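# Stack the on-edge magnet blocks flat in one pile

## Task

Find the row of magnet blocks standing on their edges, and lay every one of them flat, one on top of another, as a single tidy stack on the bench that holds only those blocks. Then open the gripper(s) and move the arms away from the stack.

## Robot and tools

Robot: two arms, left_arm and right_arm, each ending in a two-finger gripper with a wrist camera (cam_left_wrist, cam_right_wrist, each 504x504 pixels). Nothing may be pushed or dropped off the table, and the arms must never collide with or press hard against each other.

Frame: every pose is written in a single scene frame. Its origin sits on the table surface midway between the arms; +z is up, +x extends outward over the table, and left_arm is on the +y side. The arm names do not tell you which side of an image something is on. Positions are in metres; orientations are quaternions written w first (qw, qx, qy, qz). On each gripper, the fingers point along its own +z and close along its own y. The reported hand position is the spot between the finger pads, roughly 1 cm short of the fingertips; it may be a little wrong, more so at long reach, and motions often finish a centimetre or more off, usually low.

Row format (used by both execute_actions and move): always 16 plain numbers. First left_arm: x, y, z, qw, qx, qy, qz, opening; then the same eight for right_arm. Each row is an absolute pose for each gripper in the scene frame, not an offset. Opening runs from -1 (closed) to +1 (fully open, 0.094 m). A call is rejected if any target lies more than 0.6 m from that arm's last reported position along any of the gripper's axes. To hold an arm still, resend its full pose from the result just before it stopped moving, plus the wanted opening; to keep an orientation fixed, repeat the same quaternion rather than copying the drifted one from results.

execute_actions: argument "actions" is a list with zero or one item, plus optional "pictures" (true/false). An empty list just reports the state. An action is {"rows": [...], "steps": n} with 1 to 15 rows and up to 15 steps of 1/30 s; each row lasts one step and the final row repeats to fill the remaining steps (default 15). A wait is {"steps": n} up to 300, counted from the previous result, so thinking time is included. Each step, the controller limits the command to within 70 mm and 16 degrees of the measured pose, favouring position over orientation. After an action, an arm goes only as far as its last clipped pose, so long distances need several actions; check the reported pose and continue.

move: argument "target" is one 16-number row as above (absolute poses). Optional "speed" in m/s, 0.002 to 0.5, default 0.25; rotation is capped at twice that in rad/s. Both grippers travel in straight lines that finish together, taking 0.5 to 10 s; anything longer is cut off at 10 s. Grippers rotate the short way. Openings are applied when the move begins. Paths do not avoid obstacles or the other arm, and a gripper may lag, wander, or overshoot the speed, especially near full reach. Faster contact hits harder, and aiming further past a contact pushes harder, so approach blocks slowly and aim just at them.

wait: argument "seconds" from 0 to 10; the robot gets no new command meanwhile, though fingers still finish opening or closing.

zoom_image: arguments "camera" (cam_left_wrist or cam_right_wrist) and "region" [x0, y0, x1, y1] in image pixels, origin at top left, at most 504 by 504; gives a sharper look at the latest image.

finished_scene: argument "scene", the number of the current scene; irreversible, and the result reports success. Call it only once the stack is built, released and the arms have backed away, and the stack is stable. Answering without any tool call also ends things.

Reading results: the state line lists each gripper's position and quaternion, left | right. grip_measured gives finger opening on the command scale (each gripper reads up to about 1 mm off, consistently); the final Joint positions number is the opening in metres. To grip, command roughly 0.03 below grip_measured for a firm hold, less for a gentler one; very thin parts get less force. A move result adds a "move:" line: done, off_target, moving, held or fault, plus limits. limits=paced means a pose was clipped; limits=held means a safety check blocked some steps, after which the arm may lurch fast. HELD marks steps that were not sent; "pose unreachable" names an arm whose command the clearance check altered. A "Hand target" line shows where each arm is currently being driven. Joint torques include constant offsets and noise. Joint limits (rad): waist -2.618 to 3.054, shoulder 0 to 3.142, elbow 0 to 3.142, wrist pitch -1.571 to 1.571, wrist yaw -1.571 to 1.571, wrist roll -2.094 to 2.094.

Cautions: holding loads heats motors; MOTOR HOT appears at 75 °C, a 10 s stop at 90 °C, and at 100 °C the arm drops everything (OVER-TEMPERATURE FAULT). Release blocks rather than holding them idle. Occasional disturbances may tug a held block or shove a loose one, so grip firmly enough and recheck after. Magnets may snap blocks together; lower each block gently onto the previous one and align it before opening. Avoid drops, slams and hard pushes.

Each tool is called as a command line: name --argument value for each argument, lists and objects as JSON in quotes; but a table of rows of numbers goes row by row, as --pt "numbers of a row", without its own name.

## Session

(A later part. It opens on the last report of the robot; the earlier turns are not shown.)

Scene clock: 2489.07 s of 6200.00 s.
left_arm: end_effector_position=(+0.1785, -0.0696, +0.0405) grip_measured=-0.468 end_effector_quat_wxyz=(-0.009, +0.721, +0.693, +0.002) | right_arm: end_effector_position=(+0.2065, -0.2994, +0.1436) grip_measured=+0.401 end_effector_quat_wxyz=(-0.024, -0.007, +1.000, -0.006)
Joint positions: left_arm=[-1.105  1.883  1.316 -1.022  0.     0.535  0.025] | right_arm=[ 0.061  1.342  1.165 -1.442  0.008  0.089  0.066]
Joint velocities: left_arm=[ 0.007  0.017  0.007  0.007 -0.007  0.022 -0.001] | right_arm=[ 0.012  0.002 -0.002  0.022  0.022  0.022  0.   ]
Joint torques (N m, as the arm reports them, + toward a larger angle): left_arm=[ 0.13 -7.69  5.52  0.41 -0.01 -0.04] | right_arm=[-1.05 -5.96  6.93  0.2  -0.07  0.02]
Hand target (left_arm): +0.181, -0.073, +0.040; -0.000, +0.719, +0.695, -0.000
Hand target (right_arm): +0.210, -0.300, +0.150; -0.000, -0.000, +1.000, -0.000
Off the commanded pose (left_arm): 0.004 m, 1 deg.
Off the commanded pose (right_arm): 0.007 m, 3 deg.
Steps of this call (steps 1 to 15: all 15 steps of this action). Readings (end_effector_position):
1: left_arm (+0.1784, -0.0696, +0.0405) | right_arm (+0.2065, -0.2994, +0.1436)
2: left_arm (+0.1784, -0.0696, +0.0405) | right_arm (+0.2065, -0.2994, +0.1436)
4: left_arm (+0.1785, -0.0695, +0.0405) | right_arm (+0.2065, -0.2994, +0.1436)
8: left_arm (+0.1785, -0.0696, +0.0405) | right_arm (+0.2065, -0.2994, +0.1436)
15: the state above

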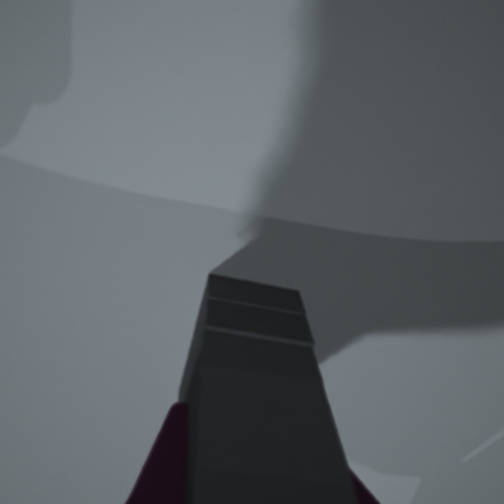

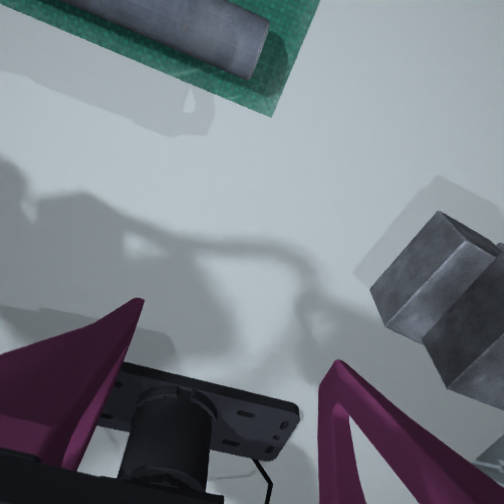

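execute_actions --actions '[{"rows": [[0.180,-0.072,0.040,0,0.7193,0.6947,0,-0.48,0.21,-0.30,0.15,0,0,1,0,0.4],[0.180,-0.072,0.040,0,0.7193,0.6947,0,-0.47,0.21,-0.30,0.15,0,0,1,0,0.4],[0.180,-0.072,0.040,0,0.7193,0.6947,0,-0.46,0.21,-0.30,0.15,0,0,1,0,0.4],[0.180,-0.072,0.040,0,0.7193,0.6947,0,-0.45,0.21,-0.30,0.15,0,0,1,0,0.4],[0.180,-0.072,0.040,0,0.7193,0.6947,0,-0.43,0.21,-0.30,0.15,0,0,1,0,0.4],[0.180,-0.072,0.040,0,0.7193,0.6947,0,-0.40,0.21,-0.30,0.15,0,0,1,0,0.4],[0.180,-0.072,0.040,0,0.7193,0.6947,0,-0.35,0.21,-0.30,0.15,0,0,1,0,0.4],[0.180,-0.072,0.040,0,0.7193,0.6947,0,-0.25,0.21,-0.30,0.15,0,0,1,0,0.4],[0.180,-0.072,0.040,0,0.7193,0.6947,0,-0.10,0.21,-0.30,0.15,0,0,1,0,0.4],[0.180,-0.072,0.040,0,0.7193,0.6947,0,0.10,0.21,-0.30,0.15,0,0,1,0,0.4],[0.180,-0.072,0.040,0,0.7193,0.6947,0,0.25,0.21,-0.30,0.15,0,0,1,0,0.4]], "steps": 15}]'

zoom_image --camera "cam_left_wrist" --region '[140, 250, 380, 504]'

Scene clock: 2496.57 s of 6200.00 s.
left_arm: end_effector_position=(+0.1786, -0.0698, +0.0405) grip_measured=+0.247 end_effector_quat_wxyz=(-0.008, +0.721, +0.693, +0.002) | right_arm: end_effector_position=(+0.2065, -0.2994, +0.1436) grip_measured=+0.401 end_effector_quat_wxyz=(-0.024, -0.007, +1.000, -0.006)
Joint positions: left_arm=[-1.105  1.883  1.316 -1.021  0.     0.535  0.059] | right_arm=[ 0.061  1.342  1.165 -1.442  0.008  0.089  0.066]
Joint velocities: left_arm=[ 0.012  0.022 -0.012 -0.051 -0.007 -0.022  0.002] | right_arm=[-0.017 -0.017 -0.007 -0.037 -0.066  0.037  0.   ]
Joint torques (N m, as the arm reports them, + toward a larger angle): left_arm=[ 0.   -8.02  4.89  0.4   0.02 -0.08] | right_arm=[-0.93 -5.96  6.89  0.2  -0.08  0.02]
Hand target (left_arm): +0.180, -0.072, +0.040; -0.000, +0.719, +0.695, -0.000
Hand target (right_arm): +0.210, -0.300, +0.150; -0.000, -0.000, +1.000, -0.000
Off the commanded pose (left_arm): 0.003 m, 1 deg.
Off the commanded pose (right_arm): 0.007 m, 3 deg.
Steps of this call (steps 1 to 90: nothing new was sent; then 4.00 s passed at rest; steps 91 to 105: all 15 steps of this action). Readings (end_effector_position):
91: left_arm (+0.1785, -0.0696, +0.0405) | right_arm (+0.2065, -0.2994, +0.1436)
92: left_arm (+0.1785, -0.0696, +0.0405) | right_arm (+0.2065, -0.2994, +0.1436)
94: left_arm (+0.1785, -0.0696, +0.0405) | right_arm (+0.2065, -0.2994, +0.1436)
98: left_arm (+0.1785, -0.0697, +0.0405) | right_arm (+0.2065, -0.2994, +0.1436)
105: the state above

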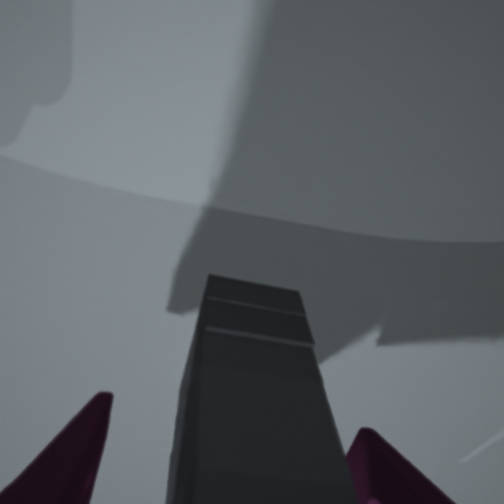

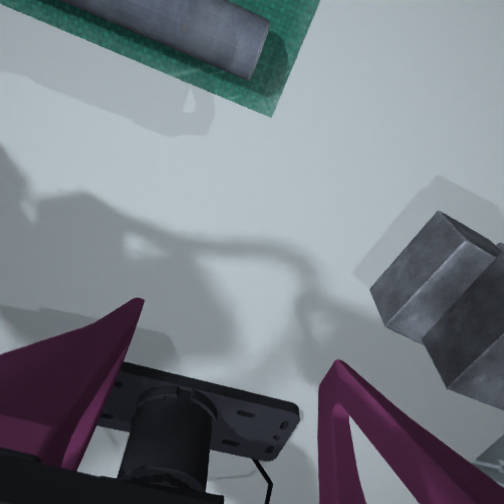

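Region (140, 250, 380, 504) of cam_left_wrist's 504x504 image, scaled by 1.984, with more detail than that image has.

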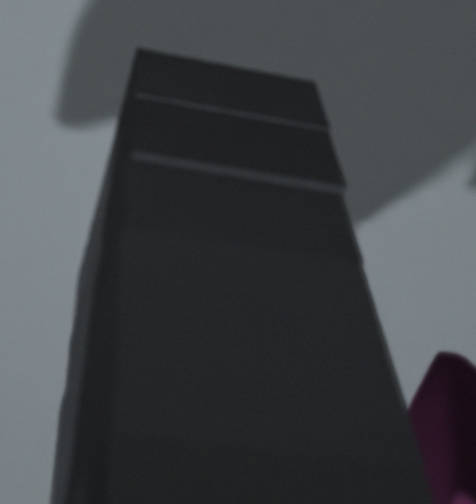

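move --target '[0.180,-0.073,0.135,0,0.7193,0.6947,0,0.25,0.21,-0.30,0.15,0,0,1,0,0.4]' --speed 0.1

move --target '[0.178,-0.075,0.135,0,0.0175,0.9998,0,0.2,0.21,-0.30,0.15,0,0,1,0,0.4]' --speed 0.5

move --target '[0.178,-0.075,0.075,0,0.0175,0.9998,0,0.2,0.21,-0.30,0.15,0,0,1,0,0.4]' --speed 0.1

Scene clock: 2510.47 s of 6200.00 s.
left_arm: end_effector_position=(+0.1783, -0.0692, +0.1180) grip_measured=+0.248 end_effector_quat_wxyz=(-0.023, +0.721, +0.693, +0.006) | right_arm: end_effector_position=(+0.2065, -0.2994, +0.1436) grip_measured=+0.401 end_effector_quat_wxyz=(-0.024, -0.007, +1.000, -0.006)
Joint positions: left_arm=[-1.105  1.857  1.594 -1.355  0.     0.534  0.059] | right_arm=[ 0.061  1.342  1.165 -1.442  0.008  0.089  0.066]
Joint velocities: left_arm=[0.012 0.007 0.012 0.007 0.037 0.037 0.   ] | right_arm=[-0.002 -0.002 -0.002  0.022 -0.095  0.066 -0.   ]
Joint torques (N m, as the arm reports them, + toward a larger angle): left_arm=[ -0.22 -10.14   8.24   0.06  -0.01  -0.08] | right_arm=[-0.91 -5.96  6.86  0.2  -0.06  0.04]
Hand target (left_arm): +0.180, -0.072, +0.135; -0.000, +0.719, +0.695, -0.000
Hand target (right_arm): +0.210, -0.300, +0.150; -0.000, -0.000, +1.000, -0.000
Off the commanded pose (left_arm): 0.018 m, 3 deg.
Off the commanded pose (right_arm): 0.007 m, 3 deg.
After step 90, 9.37 s passed at rest.
move: off_target (left_arm, right_arm)

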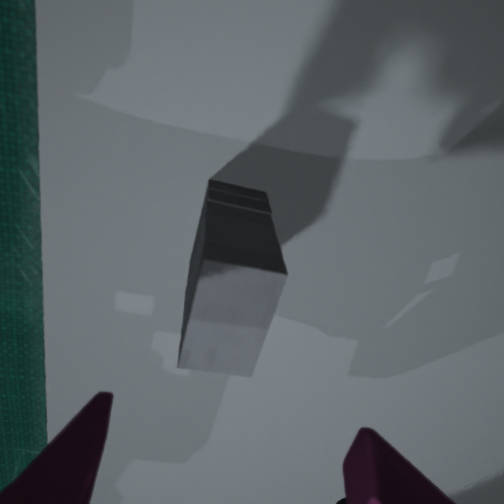

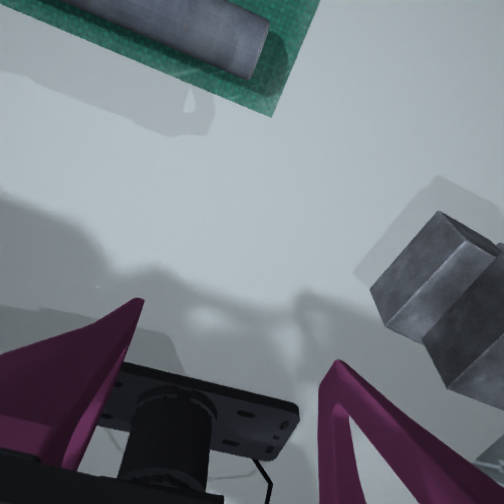

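Scene clock: 2512.80 s of 6200.00 s.
left_arm: end_effector_position=(+0.1764, -0.0702, +0.1180) grip_measured=+0.202 end_effector_quat_wxyz=(-0.017, +0.017, +1.000, +0.018) | right_arm: end_effector_position=(+0.2065, -0.2994, +0.1436) grip_measured=+0.401 end_effector_quat_wxyz=(-0.024, -0.007, +1.000, -0.006)
Joint positions: left_arm=[-1.105  1.857  1.594 -1.355  0.012 -1.041  0.056] | right_arm=[ 0.061  1.342  1.165 -1.442  0.008  0.089  0.066]
Joint velocities: left_arm=[-0.007 -0.002 -0.007  0.037 -0.051 -0.022  0.   ] | right_arm=[-0.032 -0.002 -0.007 -0.022 -0.081  0.022  0.001]
Joint torques (N m, as the arm reports them, + toward a larger angle): left_arm=[-0.81 -9.83  8.61  0.07 -0.1  -0.07] | right_arm=[-0.93 -5.98  6.91  0.2  -0.06  0.04]
Hand target (left_arm): +0.178, -0.075, +0.135; -0.000, +0.017, +1.000, -0.000
Hand target (right_arm): +0.210, -0.300, +0.150; -0.000, -0.000, +1.000, -0.000
Off the commanded pose (left_arm): 0.018 m, 3 deg.
Off the commanded pose (right_arm): 0.007 m, 3 deg.
move: off_target (left_arm, right_arm)

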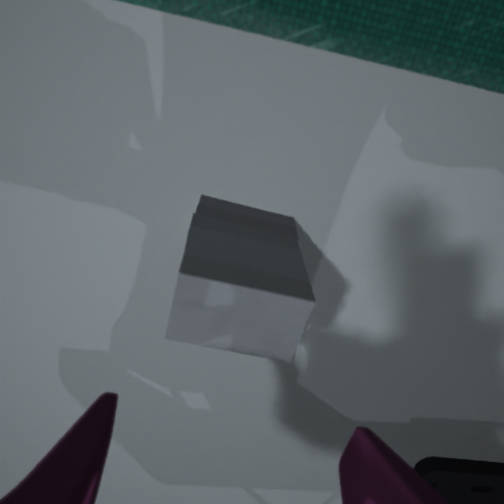

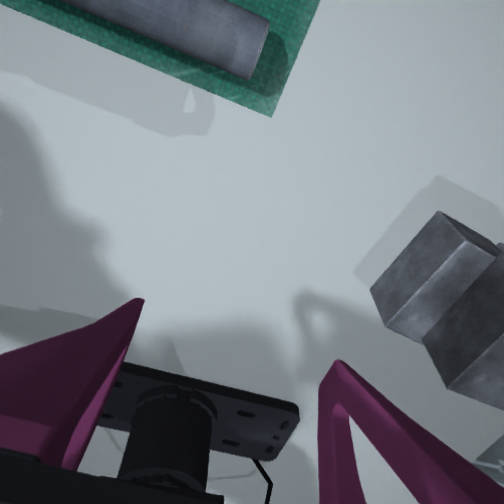

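Scene clock: 2513.83 s of 6200.00 s.
left_arm: end_effector_position=(+0.1771, -0.0715, +0.0733) grip_measured=+0.202 end_effector_quat_wxyz=(-0.010, +0.016, +1.000, +0.006) | right_arm: end_effector_position=(+0.2065, -0.2994, +0.1436) grip_measured=+0.401 end_effector_quat_wxyz=(-0.024, -0.007, +1.000, -0.006)
Joint positions: left_arm=[-1.105  1.857  1.417 -1.151  0.012 -1.044  0.056] | right_arm=[ 0.061  1.342  1.165 -1.442  0.008  0.089  0.066]
Joint velocities: left_arm=[-0.017 -0.017 -0.007 -0.007 -0.066  0.037 -0.001] | right_arm=[-0.012 -0.017 -0.002  0.037 -0.022  0.066  0.001]
Joint torques (N m, as the arm reports them, + toward a larger angle): left_arm=[-0.84 -8.19  5.61  0.36 -0.11 -0.08] | right_arm=[-0.95 -5.93  6.91  0.2  -0.06  0.03]
Hand target (left_arm): +0.178, -0.075, +0.075; -0.000, +0.017, +1.000, -0.000
Hand target (right_arm): +0.210, -0.300, +0.150; -0.000, -0.000, +1.000, -0.000
Off the commanded pose (left_arm): 0.004 m, 1 deg.
Off the commanded pose (right_arm): 0.007 m, 3 deg.
move: off_target (right_arm)

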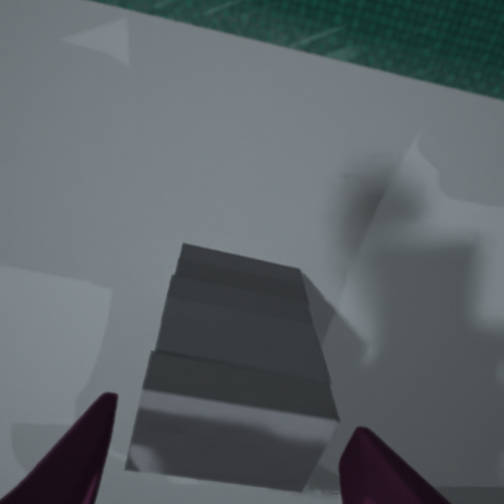

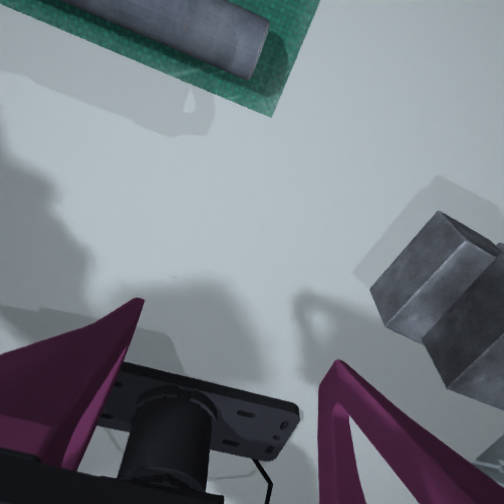

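move --target '[0.178,-0.075,0.031,0,0.0175,0.9998,0,0.2,0.21,-0.30,0.15,0,0,1,0,0.4]' --speed 0.04

Scene clock: 2520.13 s of 6200.00 s.
left_arm: end_effector_position=(+0.1775, -0.0721, +0.0318) grip_measured=+0.202 end_effector_quat_wxyz=(-0.008, +0.016, +1.000, +0.002) | right_arm: end_effector_position=(+0.2065, -0.2994, +0.1436) grip_measured=+0.401 end_effector_quat_wxyz=(-0.024, -0.007, +1.000, -0.006)
Joint positions: left_arm=[-1.105  1.895  1.296 -0.984  0.012 -1.044  0.056] | right_arm=[ 0.061  1.342  1.165 -1.442  0.008  0.089  0.066]
Joint velocities: left_arm=[ 0.007 -0.002 -0.002 -0.022 -0.139 -0.007  0.001] | right_arm=[-0.002 -0.002  0.002  0.007  0.081 -0.022 -0.   ]
Joint torques (N m, as the arm reports them, + toward a larger angle): left_arm=[-0.9  -7.65  5.41  0.38 -0.09 -0.05] | right_arm=[-0.95 -6.02  6.87  0.2  -0.09  0.03]
Hand target (left_arm): +0.178, -0.075, +0.031; -0.000, +0.017, +1.000, -0.000
Hand target (right_arm): +0.210, -0.300, +0.150; -0.000, -0.000, +1.000, -0.000
Off the commanded pose (left_arm): 0.003 m, 1 deg.
Off the commanded pose (right_arm): 0.007 m, 3 deg.
After step 90, 1.80 s passed at rest.
move: off_target (right_arm)

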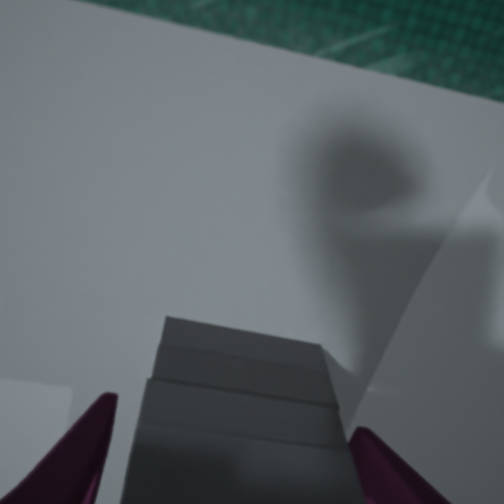

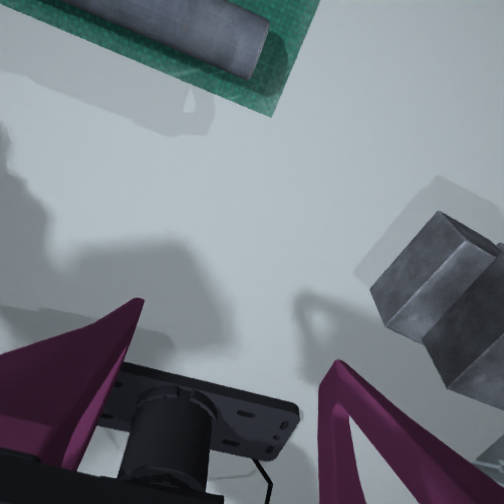

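execute_actions --actions '[{"rows": [[0.178,-0.074,0.031,0,0.0175,0.9998,0,0.13,0.21,-0.30,0.15,0,0,1,0,0.4],[0.178,-0.074,0.031,0,0.0175,0.9998,0,0.07,0.21,-0.30,0.15,0,0,1,0,0.4],[0.178,-0.074,0.031,0,0.0175,0.9998,0,0.03,0.21,-0.30,0.15,0,0,1,0,0.4],[0.178,-0.074,0.031,0,0.0175,0.9998,0,0.0,0.21,-0.30,0.15,0,0,1,0,0.4],[0.178,-0.074,0.031,0,0.0175,0.9998,0,-0.02,0.21,-0.30,0.15,0,0,1,0,0.4],[0.178,-0.074,0.031,0,0.0175,0.9998,0,-0.04,0.21,-0.30,0.15,0,0,1,0,0.4],[0.178,-0.074,0.031,0,0.0175,0.9998,0,-0.055,0.21,-0.30,0.15,0,0,1,0,0.4],[0.178,-0.074,0.031,0,0.0175,0.9998,0,-0.07,0.21,-0.30,0.15,0,0,1,0,0.4],[0.178,-0.074,0.031,0,0.0175,0.9998,0,-0.08,0.21,-0.30,0.15,0,0,1,0,0.4],[0.178,-0.074,0.031,0,0.0175,0.9998,0,-0.09,0.21,-0.30,0.15,0,0,1,0,0.4],[0.178,-0.074,0.031,0,0.0175,0.9998,0,-0.10,0.21,-0.30,0.15,0,0,1,0,0.4],[0.178,-0.074,0.031,0,0.0175,0.9998,0,-0.11,0.21,-0.30,0.15,0,0,1,0,0.4],[0.178,-0.074,0.031,0,0.0175,0.9998,0,-0.12,0.21,-0.30,0.15,0,0,1,0,0.4],[0.178,-0.074,0.031,0,0.0175,0.9998,0,-0.135,0.21,-0.30,0.15,0,0,1,0,0.4],[0.178,-0.074,0.031,0,0.0175,0.9998,0,-0.15,0.21,-0.30,0.15,0,0,1,0,0.4]], "steps": 15}]' --pictures false

execute_actions --actions '[{"rows": [[0.178,-0.074,0.031,0,0.0175,0.9998,0,-0.15,0.21,-0.30,0.15,0,0,1,0,0.4],[0.178,-0.074,0.031,0,0.0175,0.9998,0,-0.15,0.21,-0.30,0.15,0,0,1,0,0.4],[0.178,-0.074,0.031,0,0.0175,0.9998,0,-0.15,0.21,-0.30,0.15,0,0,1,0,0.4],[0.178,-0.074,0.031,0,0.0175,0.9998,0,-0.15,0.21,-0.30,0.15,0,0,1,0,0.4],[0.178,-0.074,0.031,0,0.0175,0.9998,0,-0.15,0.21,-0.30,0.15,0,0,1,0,0.4],[0.178,-0.074,0.031,0,0.0175,0.9998,0,-0.13,0.21,-0.30,0.15,0,0,1,0,0.4],[0.178,-0.074,0.031,0,0.0175,0.9998,0,-0.115,0.21,-0.30,0.15,0,0,1,0,0.4],[0.178,-0.074,0.031,0,0.0175,0.9998,0,-0.105,0.21,-0.30,0.15,0,0,1,0,0.4],[0.178,-0.074,0.031,0,0.0175,0.9998,0,-0.095,0.21,-0.30,0.15,0,0,1,0,0.4],[0.178,-0.074,0.031,0,0.0175,0.9998,0,-0.08,0.21,-0.30,0.15,0,0,1,0,0.4],[0.178,-0.074,0.031,0,0.0175,0.9998,0,-0.06,0.21,-0.30,0.15,0,0,1,0,0.4],[0.178,-0.074,0.031,0,0.0175,0.9998,0,-0.02,0.21,-0.30,0.15,0,0,1,0,0.4],[0.178,-0.074,0.031,0,0.0175,0.9998,0,0.05,0.21,-0.30,0.15,0,0,1,0,0.4],[0.178,-0.074,0.031,0,0.0175,0.9998,0,0.13,0.21,-0.30,0.15,0,0,1,0,0.4],[0.178,-0.074,0.031,0,0.0175,0.9998,0,0.2,0.21,-0.30,0.15,0,0,1,0,0.4]], "steps": 15}]'

move --target '[0.178,-0.074,0.15,0,0.0175,0.9998,0,0.2,0.21,-0.30,0.15,0,0,1,0,0.4]' --speed 0.08

Scene clock: 2547.03 s of 6200.00 s.
left_arm: end_effector_position=(+0.1775, -0.0715, +0.0309) grip_measured=-0.108 end_effector_quat_wxyz=(-0.008, +0.016, +1.000, +0.003) | right_arm: end_effector_position=(+0.2065, -0.2994, +0.1436) grip_measured=+0.401 end_effector_quat_wxyz=(-0.024, -0.007, +1.000, -0.006)
Joint positions: left_arm=[-1.105  1.895  1.293 -0.982  0.01  -1.044  0.042] | right_arm=[ 0.061  1.342  1.165 -1.442  0.008  0.089  0.066]
Joint velocities: left_arm=[ 0.007 -0.017 -0.007 -0.007 -0.007 -0.007  0.001] | right_arm=[-0.012  0.012  0.002  0.037  0.066  0.007 -0.001]
Joint torques (N m, as the arm reports them, + toward a larger angle): left_arm=[-0.73 -7.98  5.26  0.33 -0.11 -0.07] | right_arm=[-0.98 -5.98  6.93  0.21 -0.07  0.04]
Hand target (left_arm): +0.178, -0.074, +0.031; -0.000, +0.017, +1.000, -0.000
Hand target (right_arm): +0.210, -0.300, +0.150; -0.000, -0.000, +1.000, -0.000
Off the commanded pose (left_arm): 0.003 m, 1 deg.
Off the commanded pose (right_arm): 0.007 m, 3 deg.
Steps of this call (steps 1 to 90: nothing new was sent; then 23.40 s passed at rest; steps 91 to 105: all 15 steps of this action). Readings (end_effector_position):
91: left_arm (+0.1776, -0.0725, +0.0318) | right_arm (+0.2065, -0.2994, +0.1436)
92: left_arm (+0.1776, -0.0725, +0.0318) | right_arm (+0.2065, -0.2994, +0.1436)
94: left_arm (+0.1776, -0.0725, +0.0318) | right_arm (+0.2065, -0.2994, +0.1436)
98: left_arm (+0.1775, -0.0717, +0.0312) | right_arm (+0.2065, -0.2994, +0.1436)
105: the state above

Scene clock: 2547.53 s of 6200.00 s.
left_arm: end_effector_position=(+0.1775, -0.0715, +0.0309) grip_measured=+0.166 end_effector_quat_wxyz=(-0.008, +0.016, +1.000, +0.003) | right_arm: end_effector_position=(+0.2065, -0.2994, +0.1436) grip_measured=+0.401 end_effector_quat_wxyz=(-0.024, -0.007, +1.000, -0.006)
Joint positions: left_arm=[-1.105  1.895  1.293 -0.981  0.01  -1.044  0.055] | right_arm=[ 0.061  1.342  1.165 -1.442  0.008  0.089  0.066]
Joint velocities: left_arm=[-0.002  0.012  0.007 -0.066 -0.022 -0.007  0.063] | right_arm=[ 0.017 -0.007  0.002 -0.022 -0.051 -0.095  0.001]
Joint torques (N m, as the arm reports them, + toward a larger angle): left_arm=[-0.81 -7.92  5.25  0.35 -0.08 -0.05] | right_arm=[-0.97 -5.97  6.88  0.2  -0.09  0.01]
Hand target (left_arm): +0.178, -0.074, +0.031; -0.000, +0.017, +1.000, -0.000
Hand target (right_arm): +0.210, -0.300, +0.150; -0.000, -0.000, +1.000, -0.000
Off the commanded pose (left_arm): 0.003 m, 1 deg.
Off the commanded pose (right_arm): 0.007 m, 3 deg.
Steps of this call (steps 1 to 15: all 15 steps of this action). Readings (end_effector_position):
1: left_arm (+0.1775, -0.0715, +0.0309) | right_arm (+0.2065, -0.2994, +0.1436)
2: left_arm (+0.1775, -0.0715, +0.0309) | right_arm (+0.2065, -0.2994, +0.1436)
4: left_arm (+0.1775, -0.0715, +0.0309) | right_arm (+0.2065, -0.2994, +0.1436)
8: left_arm (+0.1775, -0.0715, +0.0309) | right_arm (+0.2065, -0.2994, +0.1436)
15: the state above

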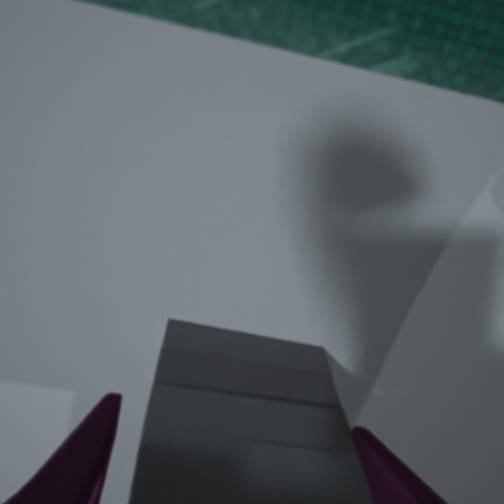

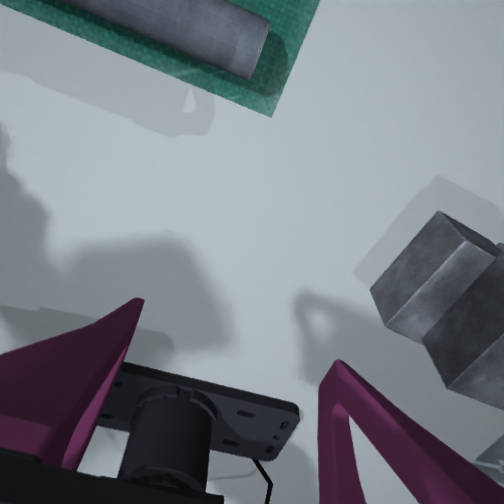

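Scene clock: 2549.80 s of 6200.00 s.
left_arm: end_effector_position=(+0.1779, -0.0722, +0.1343) grip_measured=+0.197 end_effector_quat_wxyz=(-0.013, +0.016, +1.000, +0.013) | right_arm: end_effector_position=(+0.2065, -0.2994, +0.1436) grip_measured=+0.401 end_effector_quat_wxyz=(-0.024, -0.007, +1.000, -0.006)
Joint positions: left_arm=[-1.105  1.857  1.659 -1.409  0.01  -1.044  0.056] | right_arm=[ 0.061  1.342  1.165 -1.442  0.008  0.089  0.066]
Joint velocities: left_arm=[-0.002 -0.017  0.007 -0.037 -0.037 -0.066 -0.003] | right_arm=[-0.007 -0.002  0.002  0.022  0.037  0.022 -0.   ]
Joint torques (N m, as the arm reports them, + toward a larger angle): left_arm=[-0.75 -9.67  8.28  0.03 -0.1  -0.07] | right_arm=[-0.86 -6.09  6.88  0.21 -0.08  0.03]
Hand target (left_arm): +0.178, -0.074, +0.150; +0.000, +0.017, +1.000, -0.000
Hand target (right_arm): +0.210, -0.300, +0.150; -0.000, -0.000, +1.000, -0.000
Off the commanded pose (left_arm): 0.016 m, 2 deg.
Off the commanded pose (right_arm): 0.007 m, 3 deg.
move: off_target (left_arm, right_arm)

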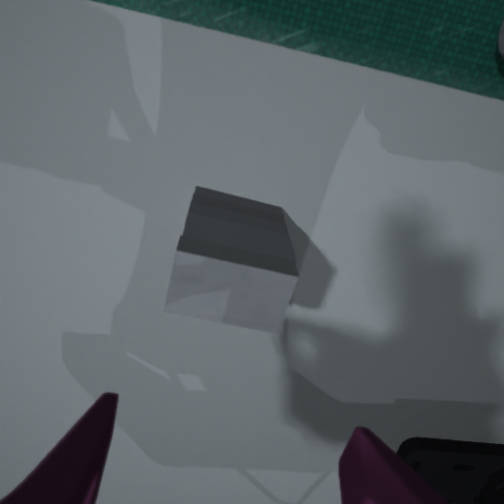

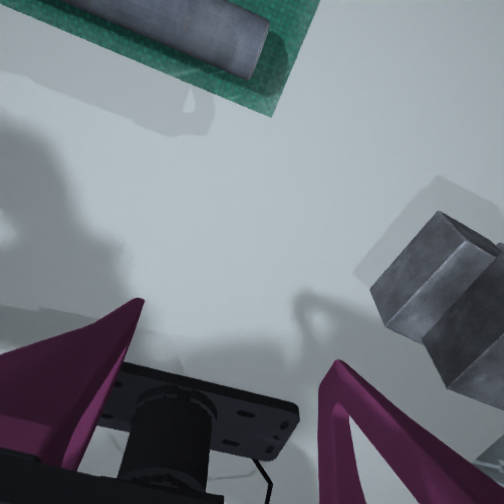

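move --target '[0.22,0.12,0.17,0,0,1,0,0.2,0.21,-0.30,0.15,0,0,1,0,0.4]' --speed 0.25

finished_scene --scene 1

Scene clock: 2554.03 s of 6200.00 s.
left_arm: end_effector_position=(+0.2216, +0.1168, +0.1662) grip_measured=+0.197 end_effector_quat_wxyz=(-0.010, +0.000, +1.000, +0.003) | right_arm: end_effector_position=(+0.2065, -0.2994, +0.1436) grip_measured=+0.401 end_effector_quat_wxyz=(-0.024, -0.007, +1.000, -0.006)
Joint positions: left_arm=[-0.519  1.44   1.335 -1.486  0.005 -0.489  0.056] | right_arm=[ 0.061  1.342  1.165 -1.442  0.008  0.089  0.066]
Joint velocities: left_arm=[-0.007 -0.012  0.002 -0.022 -0.022  0.051 -0.   ] | right_arm=[ 0.002 -0.022 -0.007 -0.007 -0.081  0.051 -0.001]
Joint torques (N m, as the arm reports them, + toward a larger angle): left_arm=[ 0.85 -5.7   5.9   0.1   0.    0.03] | right_arm=[-0.94 -5.93  6.95  0.19 -0.08  0.05]
Hand target (left_arm): +0.219, +0.121, +0.171; -0.005, -0.000, +1.000, -0.000
Hand target (right_arm): +0.210, -0.300, +0.150; -0.000, -0.000, +1.000, -0.000
Off the commanded pose (left_arm): 0.005 m, 1 deg.
Off the commanded pose (right_arm): 0.007 m, 3 deg.
move: off_target (right_arm)

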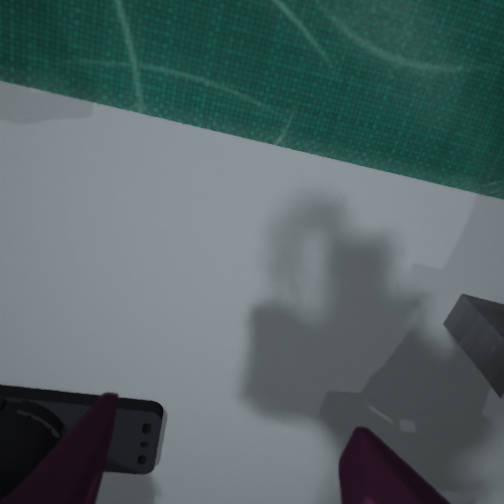

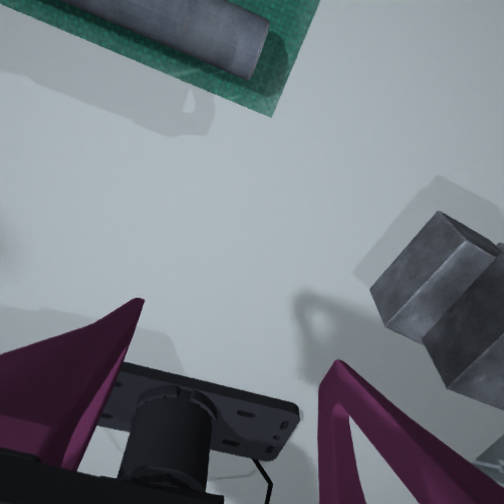

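The scene is finished: the task was done.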